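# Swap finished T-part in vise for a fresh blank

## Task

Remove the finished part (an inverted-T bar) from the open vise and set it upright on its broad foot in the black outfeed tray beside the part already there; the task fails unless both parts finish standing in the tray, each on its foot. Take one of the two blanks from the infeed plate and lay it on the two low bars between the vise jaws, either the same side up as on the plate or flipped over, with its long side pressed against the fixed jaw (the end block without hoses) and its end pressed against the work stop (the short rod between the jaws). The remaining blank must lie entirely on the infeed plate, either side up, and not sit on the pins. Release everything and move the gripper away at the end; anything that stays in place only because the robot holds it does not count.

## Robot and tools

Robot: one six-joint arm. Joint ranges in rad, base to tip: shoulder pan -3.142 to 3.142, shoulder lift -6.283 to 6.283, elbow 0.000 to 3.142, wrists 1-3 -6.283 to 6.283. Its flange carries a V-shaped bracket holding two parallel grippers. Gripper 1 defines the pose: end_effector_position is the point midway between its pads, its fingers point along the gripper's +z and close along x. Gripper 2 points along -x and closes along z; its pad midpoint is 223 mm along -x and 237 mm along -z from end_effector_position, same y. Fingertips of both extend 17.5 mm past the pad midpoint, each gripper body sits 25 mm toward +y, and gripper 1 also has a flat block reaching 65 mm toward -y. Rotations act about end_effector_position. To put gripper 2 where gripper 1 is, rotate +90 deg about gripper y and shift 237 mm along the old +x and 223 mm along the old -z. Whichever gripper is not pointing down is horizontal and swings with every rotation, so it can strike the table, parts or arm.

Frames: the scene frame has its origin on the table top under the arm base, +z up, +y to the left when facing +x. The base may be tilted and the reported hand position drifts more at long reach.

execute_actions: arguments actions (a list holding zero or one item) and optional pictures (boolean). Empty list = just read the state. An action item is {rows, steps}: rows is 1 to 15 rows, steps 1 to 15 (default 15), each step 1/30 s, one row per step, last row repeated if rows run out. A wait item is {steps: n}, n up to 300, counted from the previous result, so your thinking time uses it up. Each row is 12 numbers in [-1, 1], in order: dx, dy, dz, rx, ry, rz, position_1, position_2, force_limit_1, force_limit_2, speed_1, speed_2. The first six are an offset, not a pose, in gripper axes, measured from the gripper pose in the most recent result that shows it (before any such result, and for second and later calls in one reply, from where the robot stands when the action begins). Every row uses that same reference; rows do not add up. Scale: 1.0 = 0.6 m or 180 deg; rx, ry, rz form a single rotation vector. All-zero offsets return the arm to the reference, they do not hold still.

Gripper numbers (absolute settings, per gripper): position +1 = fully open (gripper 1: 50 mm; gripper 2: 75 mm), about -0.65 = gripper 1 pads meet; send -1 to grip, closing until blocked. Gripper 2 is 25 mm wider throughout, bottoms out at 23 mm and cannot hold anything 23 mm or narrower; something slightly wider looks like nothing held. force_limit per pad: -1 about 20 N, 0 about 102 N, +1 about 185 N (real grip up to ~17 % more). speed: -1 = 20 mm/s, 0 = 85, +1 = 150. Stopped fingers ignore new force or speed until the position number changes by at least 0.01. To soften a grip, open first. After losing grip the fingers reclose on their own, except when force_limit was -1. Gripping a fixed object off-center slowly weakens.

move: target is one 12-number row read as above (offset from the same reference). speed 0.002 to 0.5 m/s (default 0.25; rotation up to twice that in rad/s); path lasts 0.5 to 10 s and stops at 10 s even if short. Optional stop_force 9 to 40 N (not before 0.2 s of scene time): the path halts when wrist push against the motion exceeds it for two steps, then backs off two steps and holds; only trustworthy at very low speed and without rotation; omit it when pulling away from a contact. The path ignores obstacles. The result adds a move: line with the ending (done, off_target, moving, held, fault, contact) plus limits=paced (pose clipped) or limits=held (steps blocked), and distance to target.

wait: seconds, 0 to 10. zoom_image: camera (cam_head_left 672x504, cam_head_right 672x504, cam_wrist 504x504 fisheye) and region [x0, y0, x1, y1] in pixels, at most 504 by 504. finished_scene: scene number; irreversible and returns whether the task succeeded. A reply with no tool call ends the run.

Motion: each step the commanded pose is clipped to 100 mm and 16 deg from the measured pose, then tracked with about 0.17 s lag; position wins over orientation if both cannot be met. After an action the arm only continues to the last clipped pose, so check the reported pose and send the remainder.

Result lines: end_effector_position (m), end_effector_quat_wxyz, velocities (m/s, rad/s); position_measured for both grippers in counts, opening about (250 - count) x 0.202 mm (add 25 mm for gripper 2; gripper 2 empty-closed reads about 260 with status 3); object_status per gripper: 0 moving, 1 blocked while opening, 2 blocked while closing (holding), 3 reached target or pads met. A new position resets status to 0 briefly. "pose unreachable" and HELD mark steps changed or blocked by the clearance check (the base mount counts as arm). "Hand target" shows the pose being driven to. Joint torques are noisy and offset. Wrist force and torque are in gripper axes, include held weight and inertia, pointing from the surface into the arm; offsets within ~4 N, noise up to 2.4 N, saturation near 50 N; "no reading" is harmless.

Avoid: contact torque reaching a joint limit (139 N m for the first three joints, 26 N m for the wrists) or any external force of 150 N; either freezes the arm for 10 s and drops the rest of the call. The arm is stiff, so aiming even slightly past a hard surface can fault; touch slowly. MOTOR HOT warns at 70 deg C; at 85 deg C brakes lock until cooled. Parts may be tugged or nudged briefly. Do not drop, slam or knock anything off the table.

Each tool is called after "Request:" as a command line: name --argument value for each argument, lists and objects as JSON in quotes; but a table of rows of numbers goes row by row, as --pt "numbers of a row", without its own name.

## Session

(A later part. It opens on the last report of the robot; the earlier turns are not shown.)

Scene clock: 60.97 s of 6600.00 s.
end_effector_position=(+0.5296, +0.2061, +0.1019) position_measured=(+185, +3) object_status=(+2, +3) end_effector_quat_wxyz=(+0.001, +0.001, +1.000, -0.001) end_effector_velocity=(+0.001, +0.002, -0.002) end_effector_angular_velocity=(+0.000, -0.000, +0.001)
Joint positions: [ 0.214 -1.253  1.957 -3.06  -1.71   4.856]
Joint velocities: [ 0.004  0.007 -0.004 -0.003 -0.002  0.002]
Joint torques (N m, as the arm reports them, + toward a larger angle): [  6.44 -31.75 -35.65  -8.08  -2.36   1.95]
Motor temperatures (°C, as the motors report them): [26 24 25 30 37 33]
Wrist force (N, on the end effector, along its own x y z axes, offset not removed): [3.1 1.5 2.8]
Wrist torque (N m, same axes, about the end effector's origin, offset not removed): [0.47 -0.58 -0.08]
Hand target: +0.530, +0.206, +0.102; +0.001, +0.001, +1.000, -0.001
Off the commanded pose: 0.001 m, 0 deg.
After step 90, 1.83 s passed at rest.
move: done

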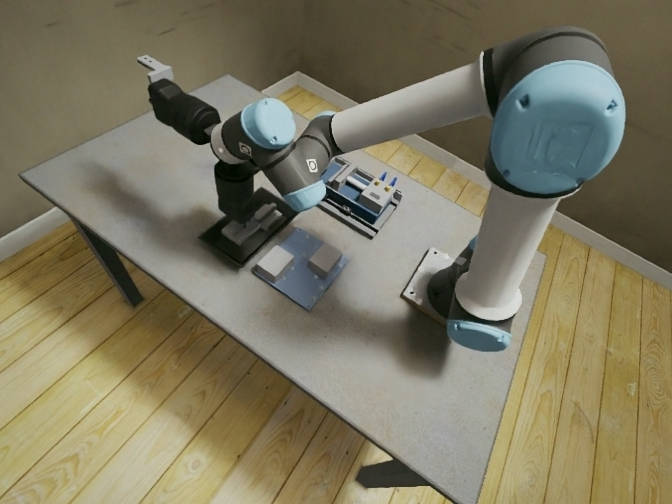

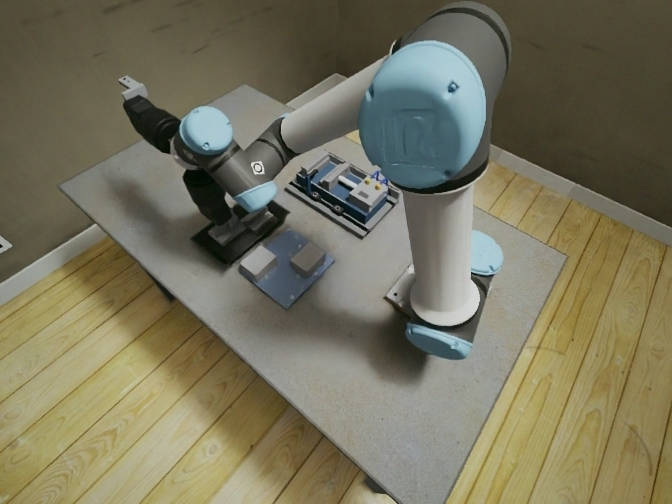

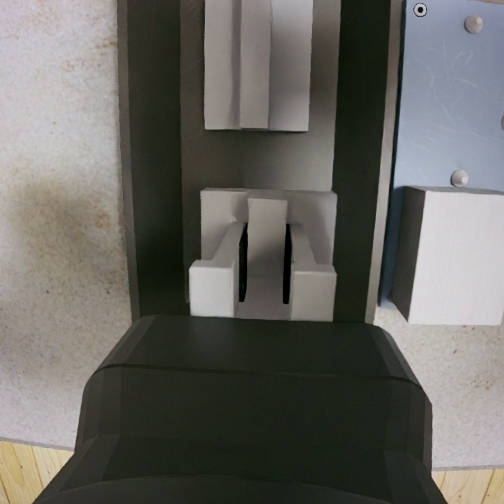

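Shift -y 2cm, +x 3mm, then lower.

Request:
move --target '[-0.005,-0.035,0.06,0,0,0,-1,1,0,0,0,0]' --speed 0.04

Request:
move --target '[0,0,0.08,0,0,0,-1,1,0,0,0,0]' --speed 0.005 --stop_force 9

Request:
move --target '[0,0,-0.002,0,0,0,0.4,1,0,0,0,0]' --speed 0.01

Request:
move --target '[0,0,-0.5,0,0,0,0.4,1,0,0,0,0]'

Scene clock: 68.00 s of 6600.00 s.
end_effector_position=(+0.5326, +0.1852, +0.0661) position_measured=(+185, +3) object_status=(+2, +3) end_effector_quat_wxyz=(+0.001, +0.001, +1.000, -0.001) end_effector_velocity=(+0.000, -0.001, -0.002) end_effector_angular_velocity=(-0.001, -0.001, -0.000)
Joint positions: [ 0.172 -1.2    2.004 -3.164 -1.68   4.826]
Joint velocities: [-0.001  0.003  0.002 -0.006 -0.    -0.002]
Joint torques (N m, as the arm reports them, + toward a larger angle): [ -7.52 -33.17 -17.74  -8.17   1.79  -1.75]
Motor temperatures (°C, as the motors report them): [26 24 25 30 37 33]
Wrist force (N, on the end effector, along its own x y z axes, offset not removed): [2.1 0.3 3.2]
Wrist torque (N m, same axes, about the end effector's origin, offset not removed): [0.21 -0.41 -0.05]
Hand target: +0.533, +0.185, +0.066; +0.001, +0.001, +1.000, -0.001
Off the commanded pose: 0.000 m, 0 deg.
After step 90, 2.60 s passed at rest.
move: done

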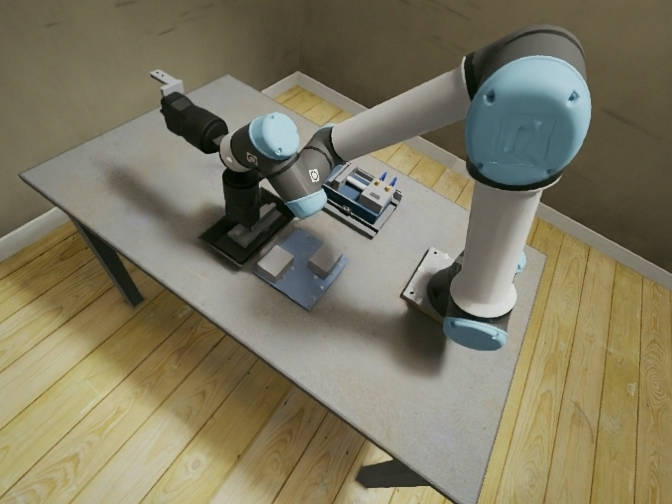

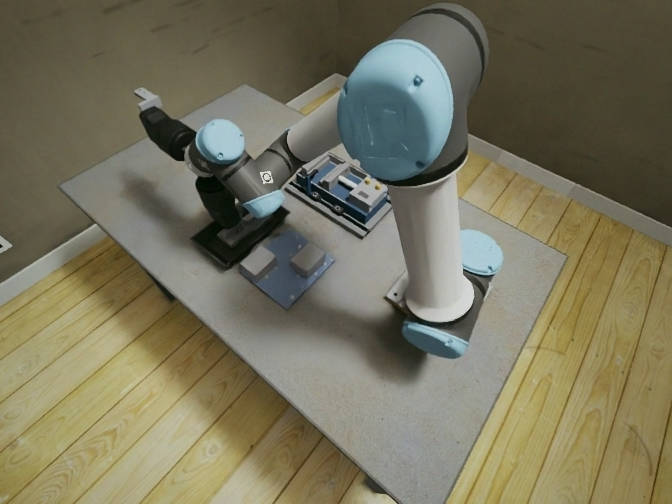

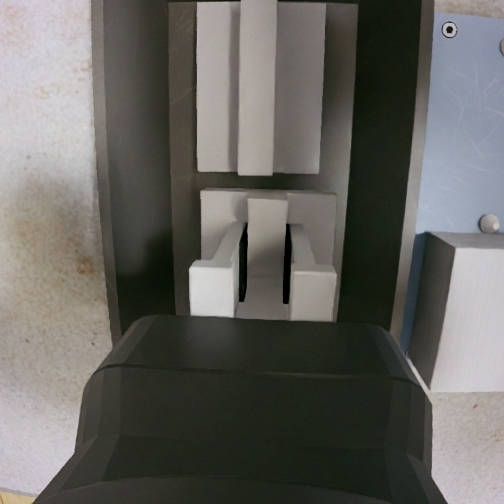

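Scene clock: 72.80 s of 6600.00 s.
end_effector_position=(+0.5327, +0.1852, +0.0440) position_measured=(+185, +3) object_status=(+2, +3) end_effector_quat_wxyz=(+0.001, +0.001, +1.000, -0.001) end_effector_velocity=(-0.002, -0.001, -0.000) end_effector_angular_velocity=(-0.002, +0.007, -0.000)
Joint positions: [ 0.172 -1.157  2.018 -3.221 -1.68   4.826]
Joint velocities: [-0.    -0.002  0.002  0.008 -0.001 -0.   ]
Joint torques (N m, as the arm reports them, + toward a larger angle): [  5.58 -45.87 -12.99  -0.6   -1.24   2.  ]
Motor temperatures (°C, as the motors report them): [26 24 25 30 37 33]
Wrist force (N, on the end effector, along its own x y z axes, offset not removed): [-2.3 3.0 -24.9]
Wrist torque (N m, same axes, about the end effector's origin, offset not removed): [0.38 -0.16 -0.11]
Hand target: +0.533, +0.185, +0.044; +0.001, +0.001, +1.000, -0.001
Off the commanded pose: 0.026 m, 0 deg.
move: contact

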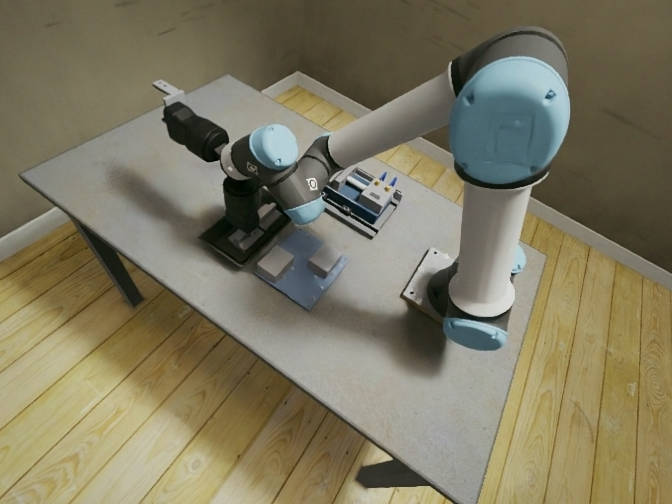

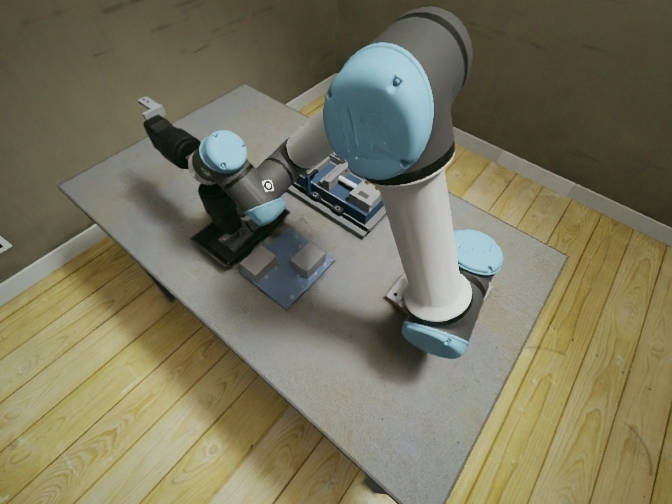

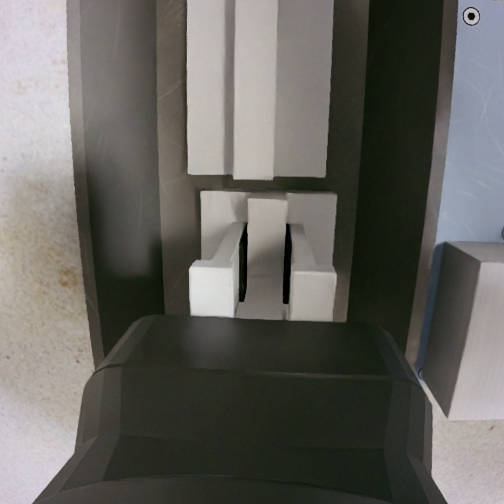

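Scene clock: 73.50 s of 6600.00 s.
end_effector_position=(+0.5327, +0.1852, +0.0451) position_measured=(+92, +3) object_status=(+3, +3) end_effector_quat_wxyz=(+0.001, +0.001, +1.000, -0.001) end_effector_velocity=(-0.000, +0.001, +0.001) end_effector_angular_velocity=(+0.000, +0.000, +0.002)
Joint positions: [ 0.172 -1.159  2.018 -3.218 -1.68   4.826]
Joint velocities: [ 0.002 -0.002 -0.     0.002  0.    -0.   ]
Joint torques (N m, as the arm reports them, + toward a larger angle): [  5.09 -60.89 -31.88  -4.75  -0.78   1.7 ]
Motor temperatures (°C, as the motors report them): [26 24 25 30 37 33]
Wrist force (N, on the end effector, along its own x y z axes, offset not removed): [2.1 1.4 0.5]
Wrist torque (N m, same axes, about the end effector's origin, offset not removed): [0.38 -0.32 -0.04]
Hand target: +0.533, +0.185, +0.045; +0.001, +0.001, +1.000, -0.001
Off the commanded pose: 0.000 m, 0 deg.
move: done

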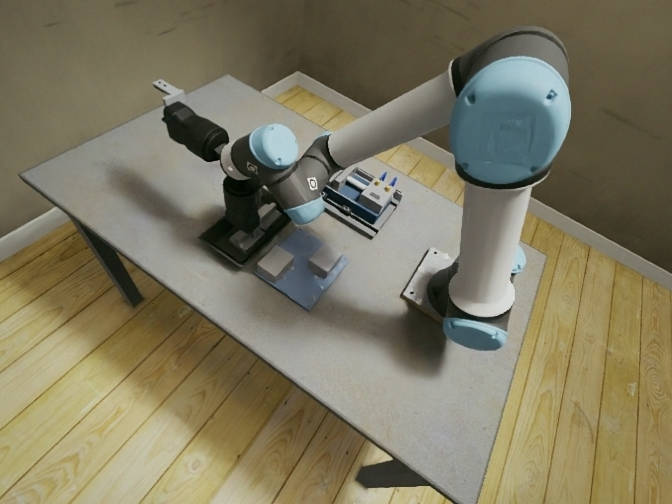

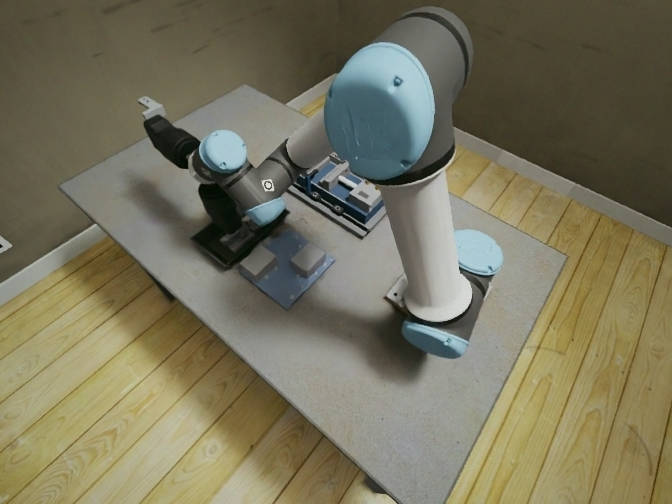

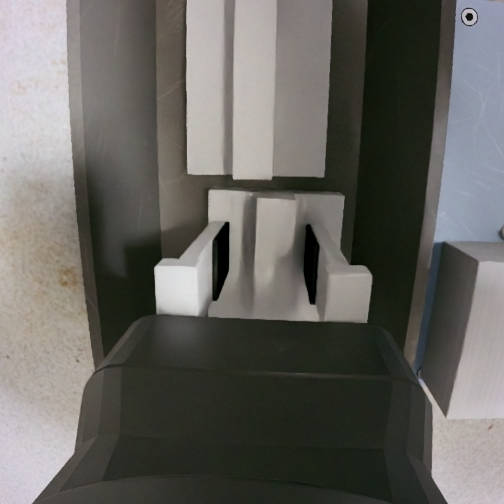

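Scene clock: 75.33 s of 6600.00 s.
end_effector_position=(+0.5318, +0.1852, +0.3448) position_measured=(+92, +3) object_status=(+3, +3) end_effector_quat_wxyz=(+0.001, +0.001, +1.000, -0.001) end_effector_velocity=(+0.000, +0.000, +0.002) end_effector_angular_velocity=(-0.002, +0.003, -0.000)
Joint positions: [ 0.169 -1.496  1.576 -2.441 -1.678  4.824]
Joint velocities: [ 0.001  0.002 -0.008  0.009 -0.002 -0.   ]
Joint torques (N m, as the arm reports them, + toward a larger angle): [ -6.9  -25.28 -39.87  -4.68  -2.39   1.83]
Motor temperatures (°C, as the motors report them): [26 24 25 30 37 33]
Wrist force (N, on the end effector, along its own x y z axes, offset not removed): [1.1 0.7 0.5]
Wrist torque (N m, same axes, about the end effector's origin, offset not removed): [0.29 -0.12 -0.11]
Hand target: +0.532, +0.185, +0.345; +0.001, +0.001, +1.000, -0.001
Off the commanded pose: 0.001 m, 0 deg.
move: done

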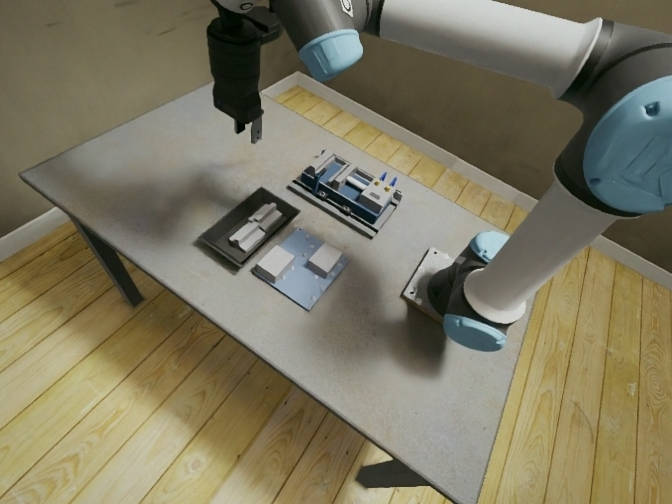

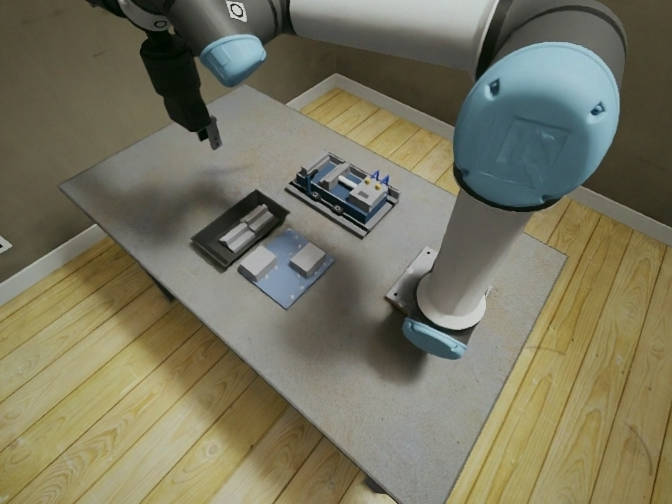

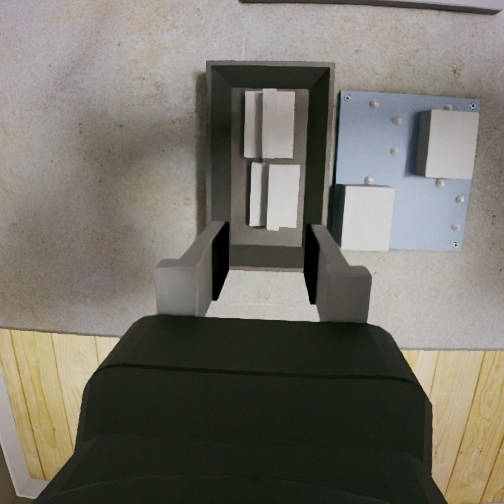

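Request:
move --target '[0,0,-0.1,0,0.5,0,1,1,0,0,0,0]'

Request:
move --target '[0,0,0,0.5,0,0,1,1,0,0,0,0]'

Request:
move --target '[0,0,0,0.5,0,0,1,1,0,0,0,0]'

Scene clock: 89.00 s of 6600.00 s.
end_effector_position=(+0.5285, +0.1849, +0.4034) position_measured=(+3, +3) object_status=(+3, +3) end_effector_quat_wxyz=(+0.648, -0.075, -0.747, -0.126) end_effector_velocity=(+0.000, -0.001, -0.000) end_effector_angular_velocity=(+0.003, +0.030, -0.015)
Joint positions: [-0.003 -0.507  0.035 -0.479 -1.336  4.865]
Joint velocities: [-0.006  0.009 -0.     0.02   0.007  0.006]
Joint torques (N m, as the arm reports them, + toward a larger angle): [ -8.22 -61.3  -33.64   1.35   3.33   1.91]
Motor temperatures (°C, as the motors report them): [26 24 25 30 37 33]
Wrist force (N, on the end effector, along its own x y z axes, offset not removed): [2.4 -0.8 0.4]
Wrist torque (N m, same axes, about the end effector's origin, offset not removed): [-0.11 -0.46 -0.10]
Hand target: +0.529, +0.185, +0.403; +0.650, -0.076, -0.746, -0.127
Off the commanded pose: 0.004 m, 19 deg; orientation clipped at the last step of the last action.
elbow stopped short: the move would have taken joint 3 (elbow) straighter than the controller allows; a more bent joint 3 avoids this.
After step 90, 6.23 s passed at rest.
move: off_target; limits=paced

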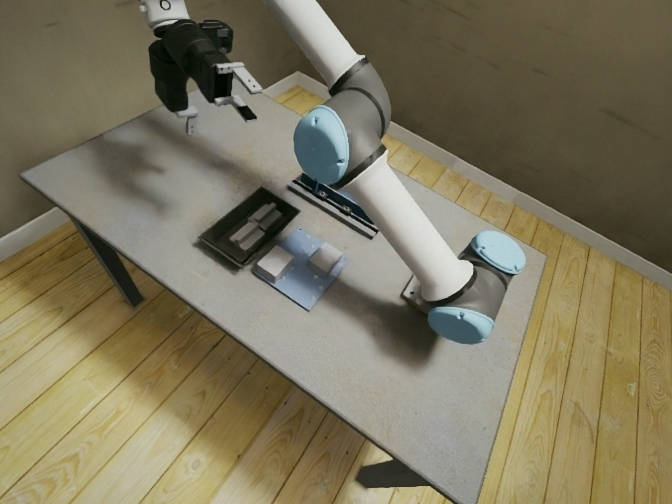

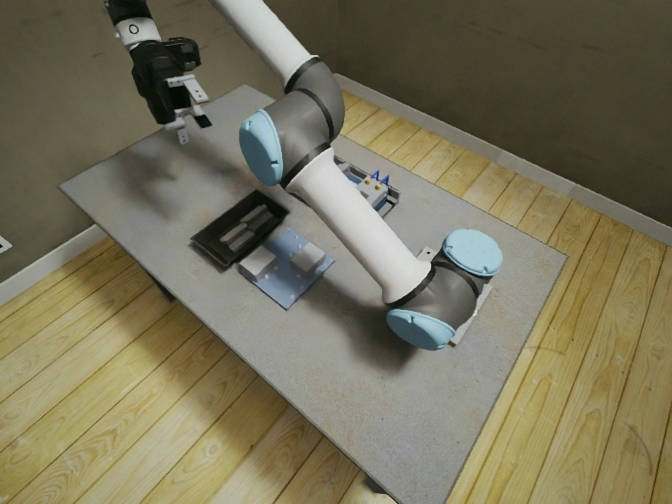

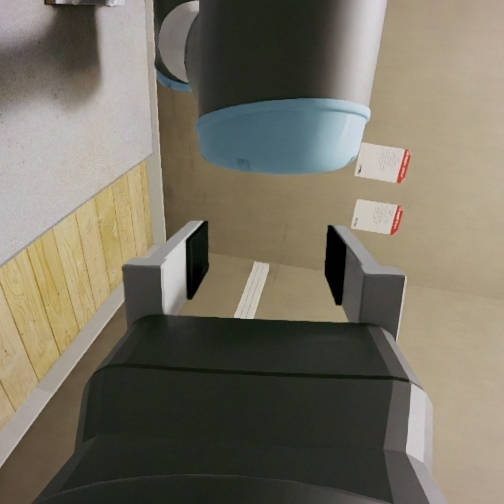

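Scene clock: 95.87 s of 6600.00 s.
end_effector_position=(+0.5290, +0.1852, +0.4036) position_measured=(+3, +3) object_status=(+3, +3) end_effector_quat_wxyz=(-0.513, -0.405, +0.617, -0.439) end_effector_velocity=(+0.000, -0.000, -0.000) end_effector_angular_velocity=(+0.001, -0.006, +0.013)
Joint positions: [ 0.521 -0.942  0.914 -1.077 -2.112  4.12 ]
Joint velocities: [ 0.003 -0.01   0.018 -0.018 -0.007 -0.009]
Joint torques (N m, as the arm reports them, + toward a larger angle): [  5.77 -76.55 -20.9   -3.41  -4.57  -1.82]
Motor temperatures (°C, as the motors report them): [26 24 25 30 37 33]
Wrist force (N, on the end effector, along its own x y z axes, offset not removed): [2.5 0.6 0.7]
Wrist torque (N m, same axes, about the end effector's origin, offset not removed): [0.20 -0.34 -0.16]
Hand target: +0.529, +0.185, +0.404; -0.512, -0.405, +0.617, -0.439
Off the commanded pose: 0.001 m, 0 deg.
elbow stopped short: the move would have taken joint 3 (elbow) straighter than the controller allows; a more bent joint 3 avoids this.
move: done; limits=paced,held; held on 5 of 206 steps
pose unreachable: on one or more control steps of this call an arm could not follow its commanded pose, so it was not sent that pose on those steps. It may still have moved: this result reports where it is.
cause: the commanded pose would bring two parts of the arm too close to each other (its gripper and another part of the arm, with joints 4 (wrist 1) to 6 (wrist 3) between them).

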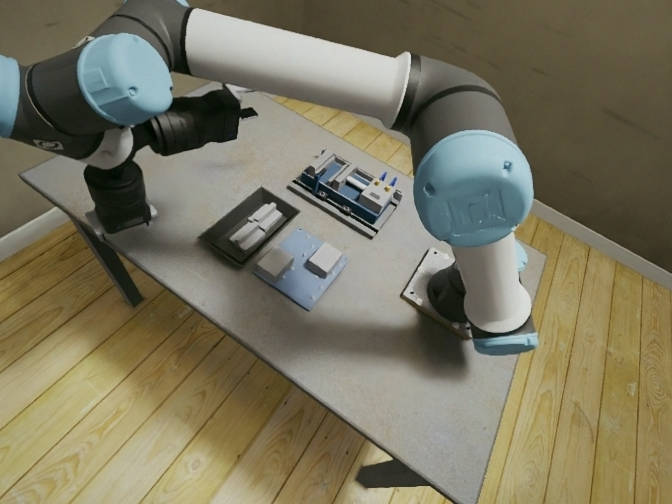

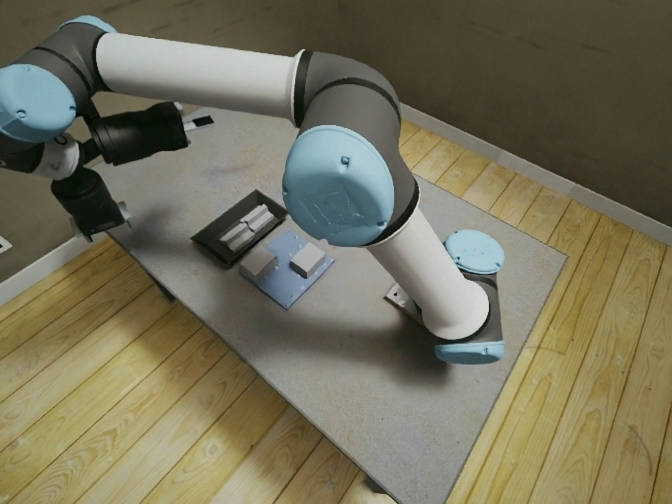

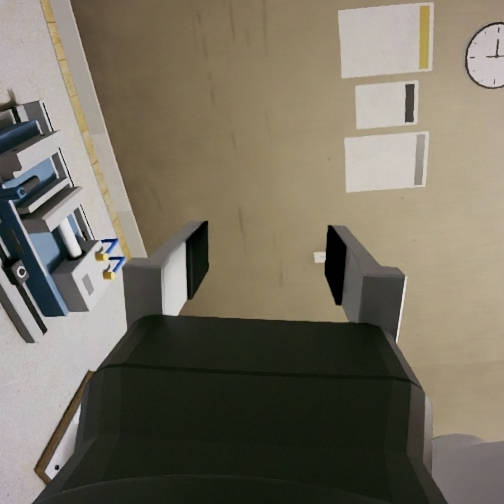

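Scene clock: 99.63 s of 6600.00 s.
end_effector_position=(+0.5286, +0.1855, +0.4032) position_measured=(+3, +3) object_status=(+3, +3) end_effector_quat_wxyz=(+0.078, +0.648, -0.127, +0.747) end_effector_velocity=(+0.001, -0.001, -0.001) end_effector_angular_velocity=(+0.001, -0.003, +0.016)
Joint positions: [ 0.419 -1.723  2.415 -3.085 -2.049  2.096]
Joint velocities: [-0.016 -0.002  0.012 -0.025  0.023 -0.025]
Joint torques (N m, as the arm reports them, + toward a larger angle): [ -5.55 -35.47 -17.81  -8.01   1.    -1.8 ]
Motor temperatures (°C, as the motors report them): [26 24 25 30 37 33]
Wrist force (N, on the end effector, along its own x y z axes, offset not removed): [0.6 1.6 1.0]
Wrist torque (N m, same axes, about the end effector's origin, offset not removed): [0.48 -0.02 -0.03]
Hand target: +0.529, +0.185, +0.403; +0.077, +0.648, -0.126, +0.747
Off the commanded pose: 0.001 m, 0 deg.
move: done

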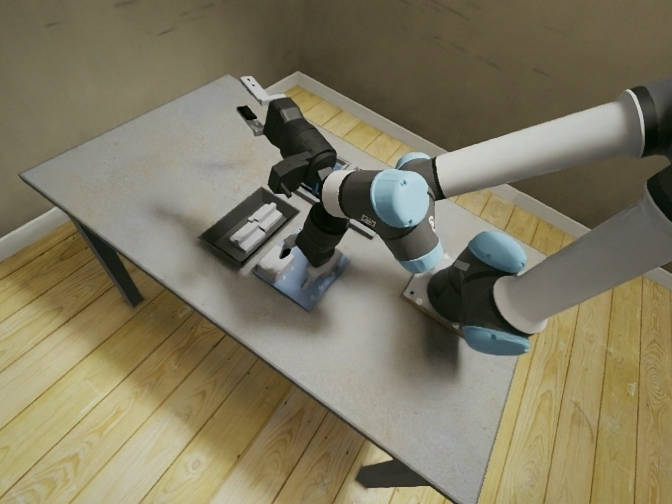

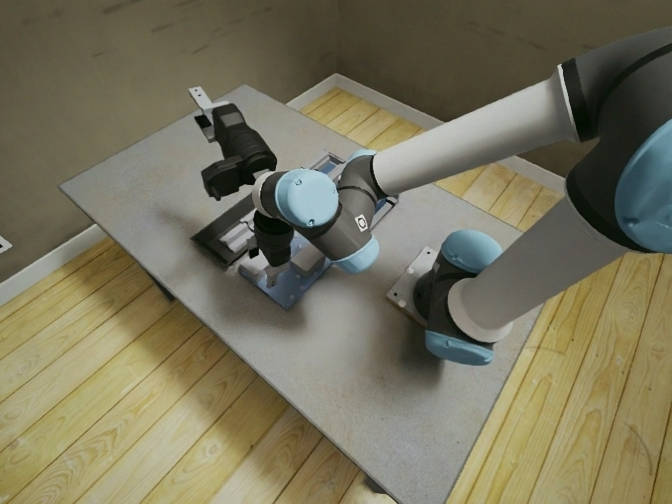

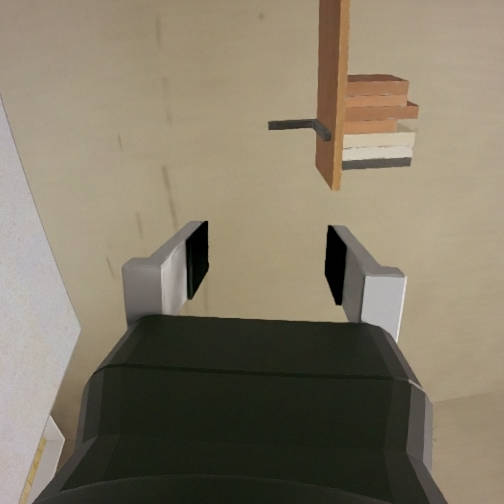

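Request:
move --target '[0,0,0,0.093,-0.045,-0.022,1,1,0,0,0,0]'

Request:
move --target '[-0.18,0.092,0.056,0,0,0,1,1,0,0,0,0]' --speed 0.1

Request:
zoom_image --camera "cam_head_left" --region '[200,150,440,330]'

Request:
zoom_image --camera "cam_head_right" --region '[180,150,420,330]'

Scene clock: 111.77 s of 6600.00 s.
end_effector_position=(+0.5284, +0.1856, +0.4029) position_measured=(+3, +3) object_status=(+3, +3) end_effector_quat_wxyz=(-0.000, +0.707, -0.001, +0.707) end_effector_velocity=(+0.001, -0.001, -0.001) end_effector_angular_velocity=(-0.001, +0.011, +0.012)
Joint positions: [ 0.12  -2.003  2.462 -2.82  -1.64   1.649]
Joint velocities: [-0.02  -0.011 -0.004  0.024  0.023 -0.023]
Joint torques (N m, as the arm reports them, + toward a larger angle): [ -7.48 -24.14 -38.21  -4.93   1.92  -1.42]
Motor temperatures (°C, as the motors report them): [26 24 25 30 37 33]
Wrist force (N, on the end effector, along its own x y z axes, offset not removed): [2.8 1.6 -0.3]
Wrist torque (N m, same axes, about the end effector's origin, offset not removed): [0.41 -0.44 -0.10]
Hand target: +0.529, +0.186, +0.403; -0.001, +0.708, +0.000, +0.706
Off the commanded pose: 0.000 m, 0 deg.
After step 90, 7.87 s passed at rest.
move: done

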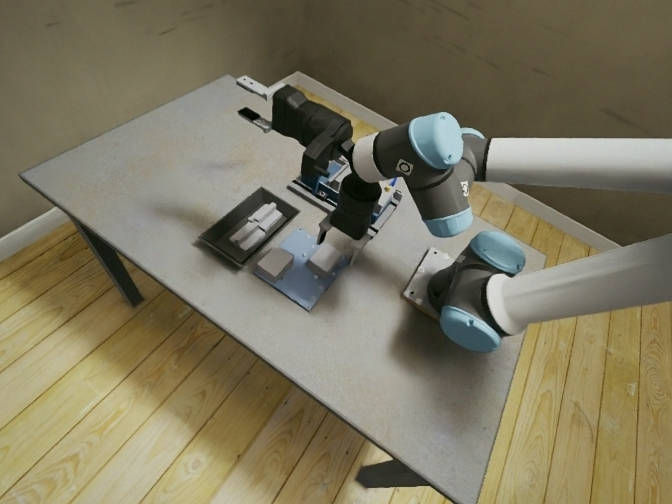

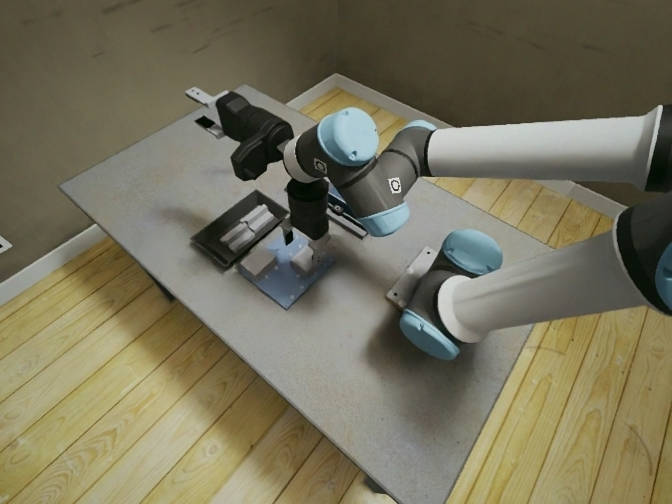

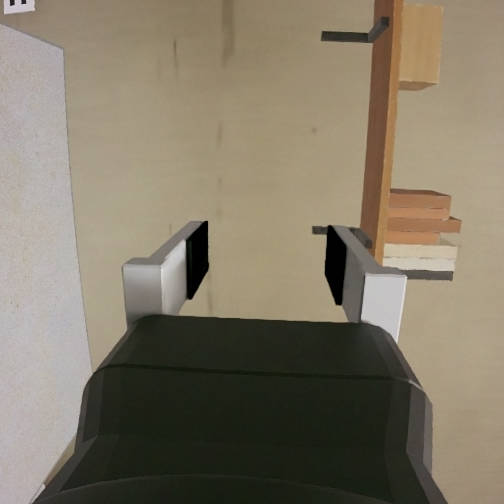

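Scene clock: 113.53 s of 6600.00 s.
end_effector_position=(+0.5618, +0.1308, +0.2950) position_measured=(+3, +3) object_status=(+3, +3) end_effector_quat_wxyz=(-0.000, +0.708, -0.001, +0.707) end_effector_velocity=(+0.001, -0.000, -0.003) end_effector_angular_velocity=(+0.004, -0.002, +0.002)
Joint positions: [-0.099 -1.692  2.635 -3.302 -1.484  1.495]
Joint velocities: [-0.005  0.015  0.004 -0.02   0.008 -0.002]
Joint torques (N m, as the arm reports them, + toward a larger angle): [ -7.52  -2.46 -15.61  -8.12   2.64  -1.81]
Motor temperatures (°C, as the motors report them): [26 24 25 30 37 33]
Wrist force (N, on the end effector, along its own x y z axes, offset not removed): [1.9 1.9 1.0]
Wrist torque (N m, same axes, about the end effector's origin, offset not removed): [0.54 -0.26 -0.13]
Hand target: +0.562, +0.131, +0.295; -0.000, +0.707, -0.001, +0.707
Off the commanded pose: 0.000 m, 0 deg.
move: done

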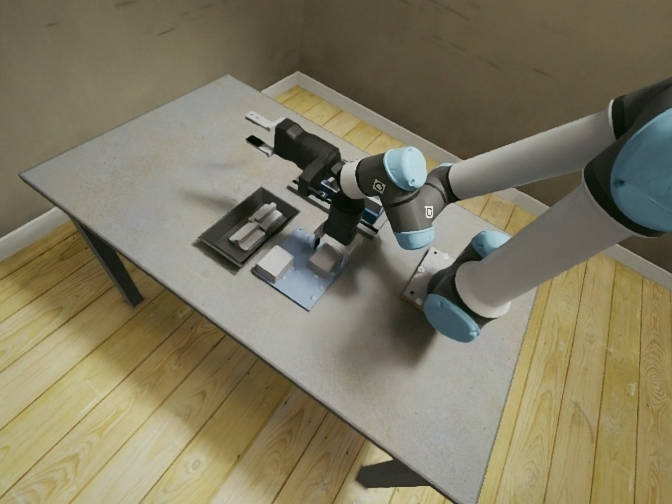

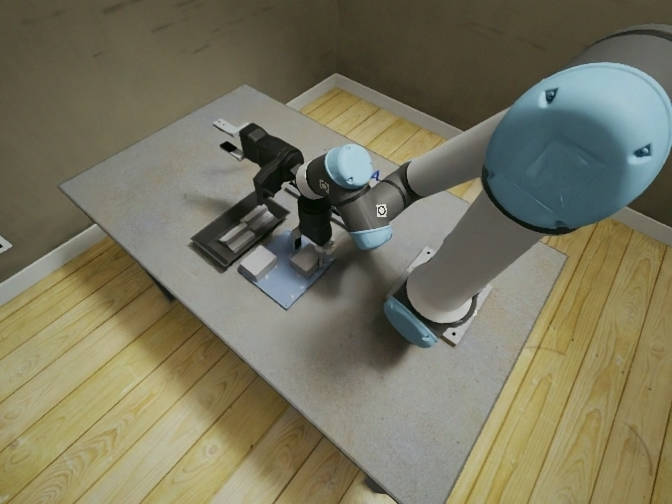

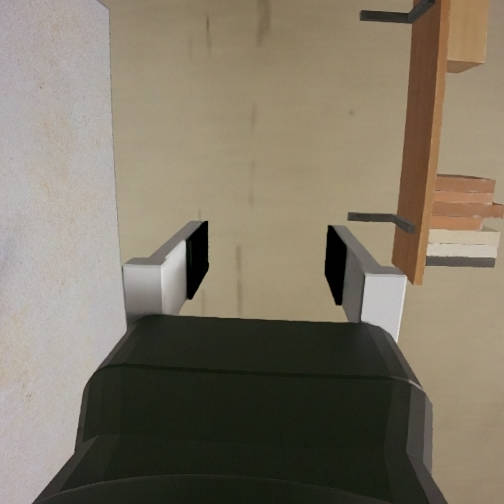

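Region (200, 150, 440, 330) of cam_head_left's 672x504 image, scaled by 2.100, with more detail than that image has; it fills the top 378 rows of this view, and the rest is white.

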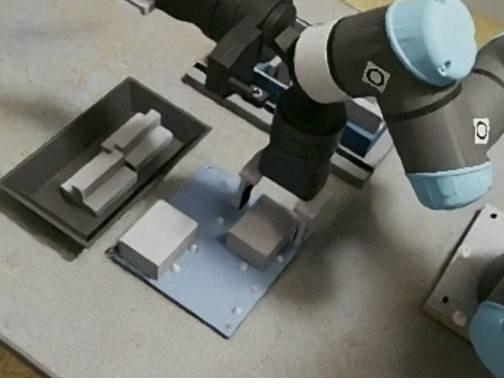

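Region (180, 150, 420, 330) of cam_head_right's 672x504 image, scaled by 2.100, with more detail than that image has; it fills the top 378 rows of this view, and the rest is white.

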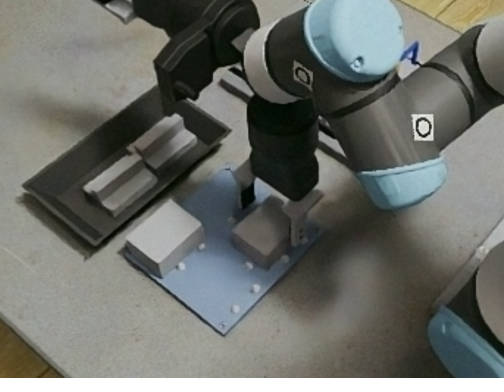

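Request:
move --target '[-0.035,0,0,0,0,0,1,1,0,0,0,0]' --speed 0.01 --stop_force 10

Request:
move --target '[0,0,0,0,0,0,1,-1,0,0,0,-0.5]'

Request:
zoom_image --camera "cam_head_left" --region '[240,190,400,310]'

Scene clock: 123.67 s of 6600.00 s.
end_effector_position=(+0.5618, +0.1308, +0.2743) position_measured=(+3, +3) object_status=(+3, +3) end_effector_quat_wxyz=(-0.000, +0.708, -0.001, +0.707) end_effector_velocity=(+0.000, +0.000, -0.002) end_effector_angular_velocity=(+0.000, -0.001, +0.000)
Joint positions: [-0.098 -1.605  2.659 -3.413 -1.485  1.496]
Joint velocities: [ 0.001  0.013  0.002 -0.015 -0.001  0.001]
Joint torques (N m, as the arm reports them, + toward a larger angle): [ 7.93 -2.41 -9.84 -8.4  -1.43  1.88]
Motor temperatures (°C, as the motors report them): [26 24 25 30 37 33]
Wrist force (N, on the end effector, along its own x y z axes, offset not removed): [1.3 -0.1 0.1]
Wrist torque (N m, same axes, about the end effector's origin, offset not removed): [-0.02 -0.17 -0.09]
Hand target: +0.562, +0.131, +0.274; -0.000, +0.708, -0.001, +0.707
Off the commanded pose: 0.000 m, 0 deg.
After step 90, 4.83 s passed at rest.
move: done

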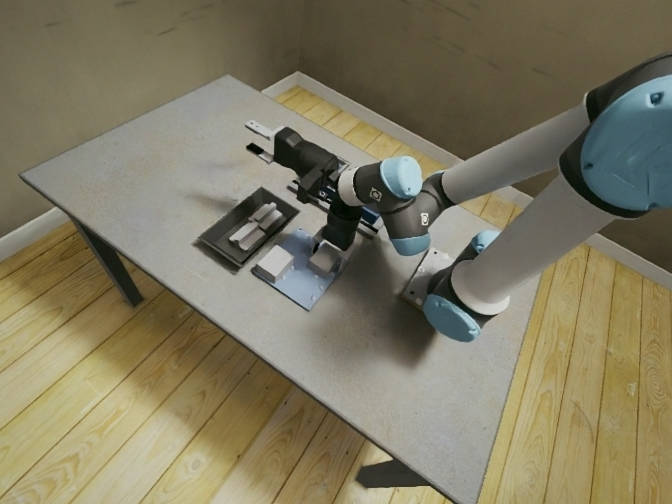

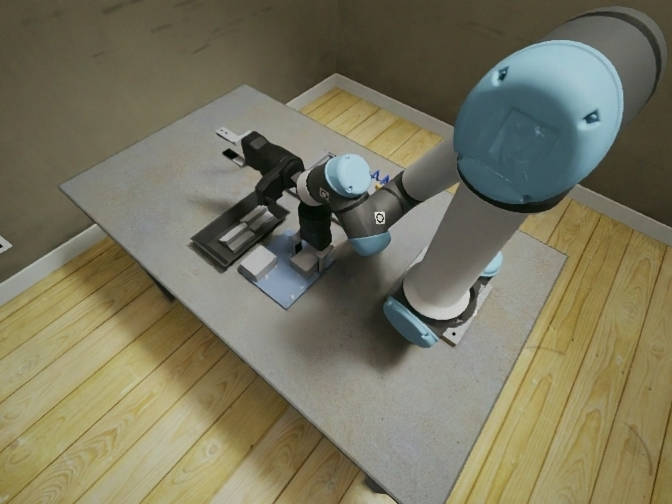

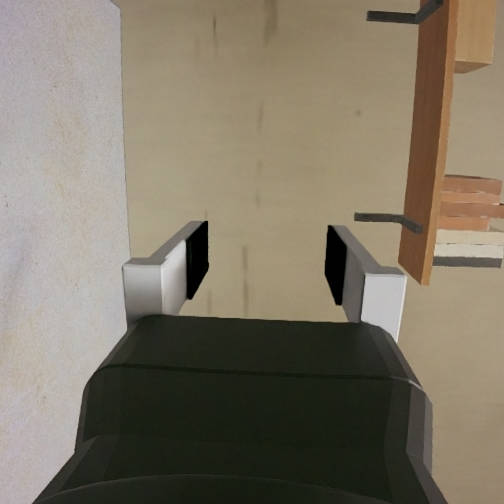

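Scene clock: 134.23 s of 6600.00 s.
end_effector_position=(+0.5624, +0.1308, +0.2767) position_measured=(+3, +102) object_status=(+3, +2) end_effector_quat_wxyz=(-0.000, +0.706, -0.001, +0.709) end_effector_velocity=(-0.000, +0.000, -0.000) end_effector_angular_velocity=(+0.002, +0.001, +0.001)
Joint positions: [-0.098 -1.605  2.657 -3.416 -1.485  1.496]
Joint velocities: [ 0.001  0.     0.001 -0.001  0.001  0.001]
Joint torques (N m, as the arm reports them, + toward a larger angle): [  0.16 -17.28   1.47   4.84  -0.04  -0.27]
Motor temperatures (°C, as the motors report them): [26 24 25 30 37 33]
Wrist force (N, on the end effector, along its own x y z axes, offset not removed): [-0.6 -6.2 53.3]
Wrist torque (N m, same axes, about the end effector's origin, offset not removed): [-1.35 10.69 1.83]
Hand target: +0.562, +0.131, +0.275; -0.000, +0.707, -0.001, +0.707
Off the commanded pose: 0.002 m, 0 deg.
TORQUE FAULT: the external load on joint 4 (wrist 1) reached its load limit, and the arm stopped for 10 seconds. The arm's remaining commands of this call were not run. The arm holds where it stopped, with its grip as last carried out, and accepts commands again: back off and push less far. The arm stops again, at the same cost, whenever a joint's load reaches its limit.
move: fault

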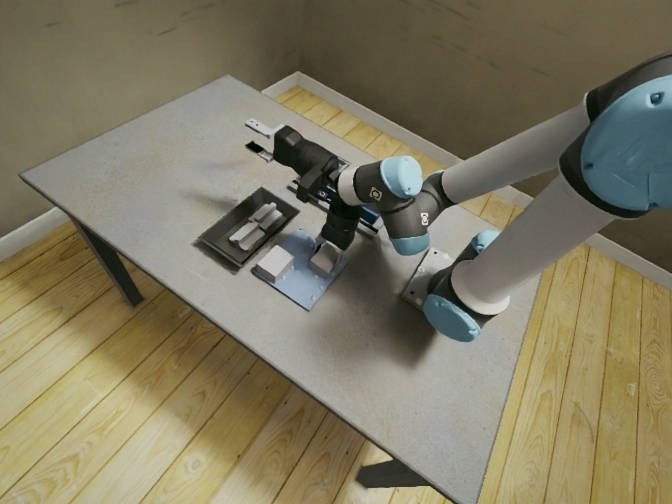

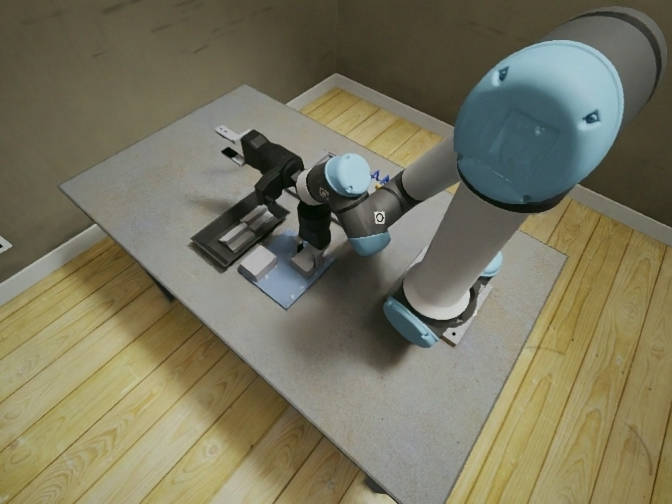

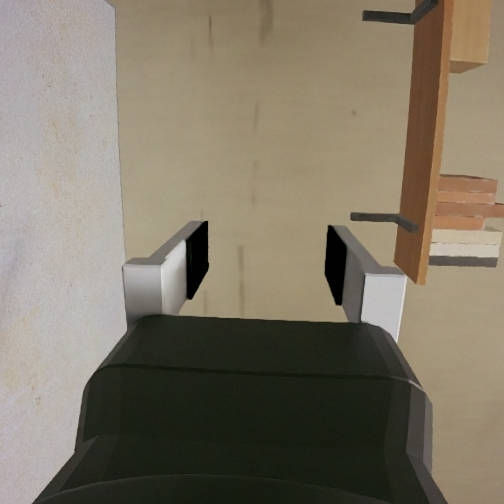

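Region (240, 190, 400, 310) of cam_head_left's 672x504 image, scaled by 3.150, with more detail than that image has; it fills the top 378 rows of this view, and the rest is white.

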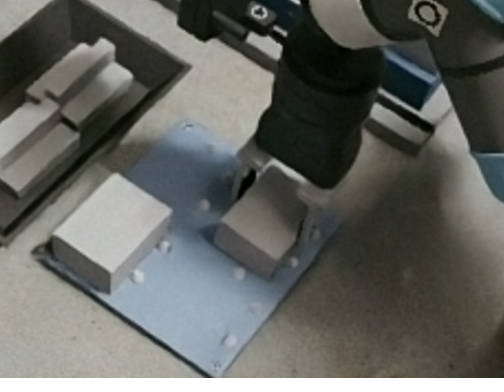

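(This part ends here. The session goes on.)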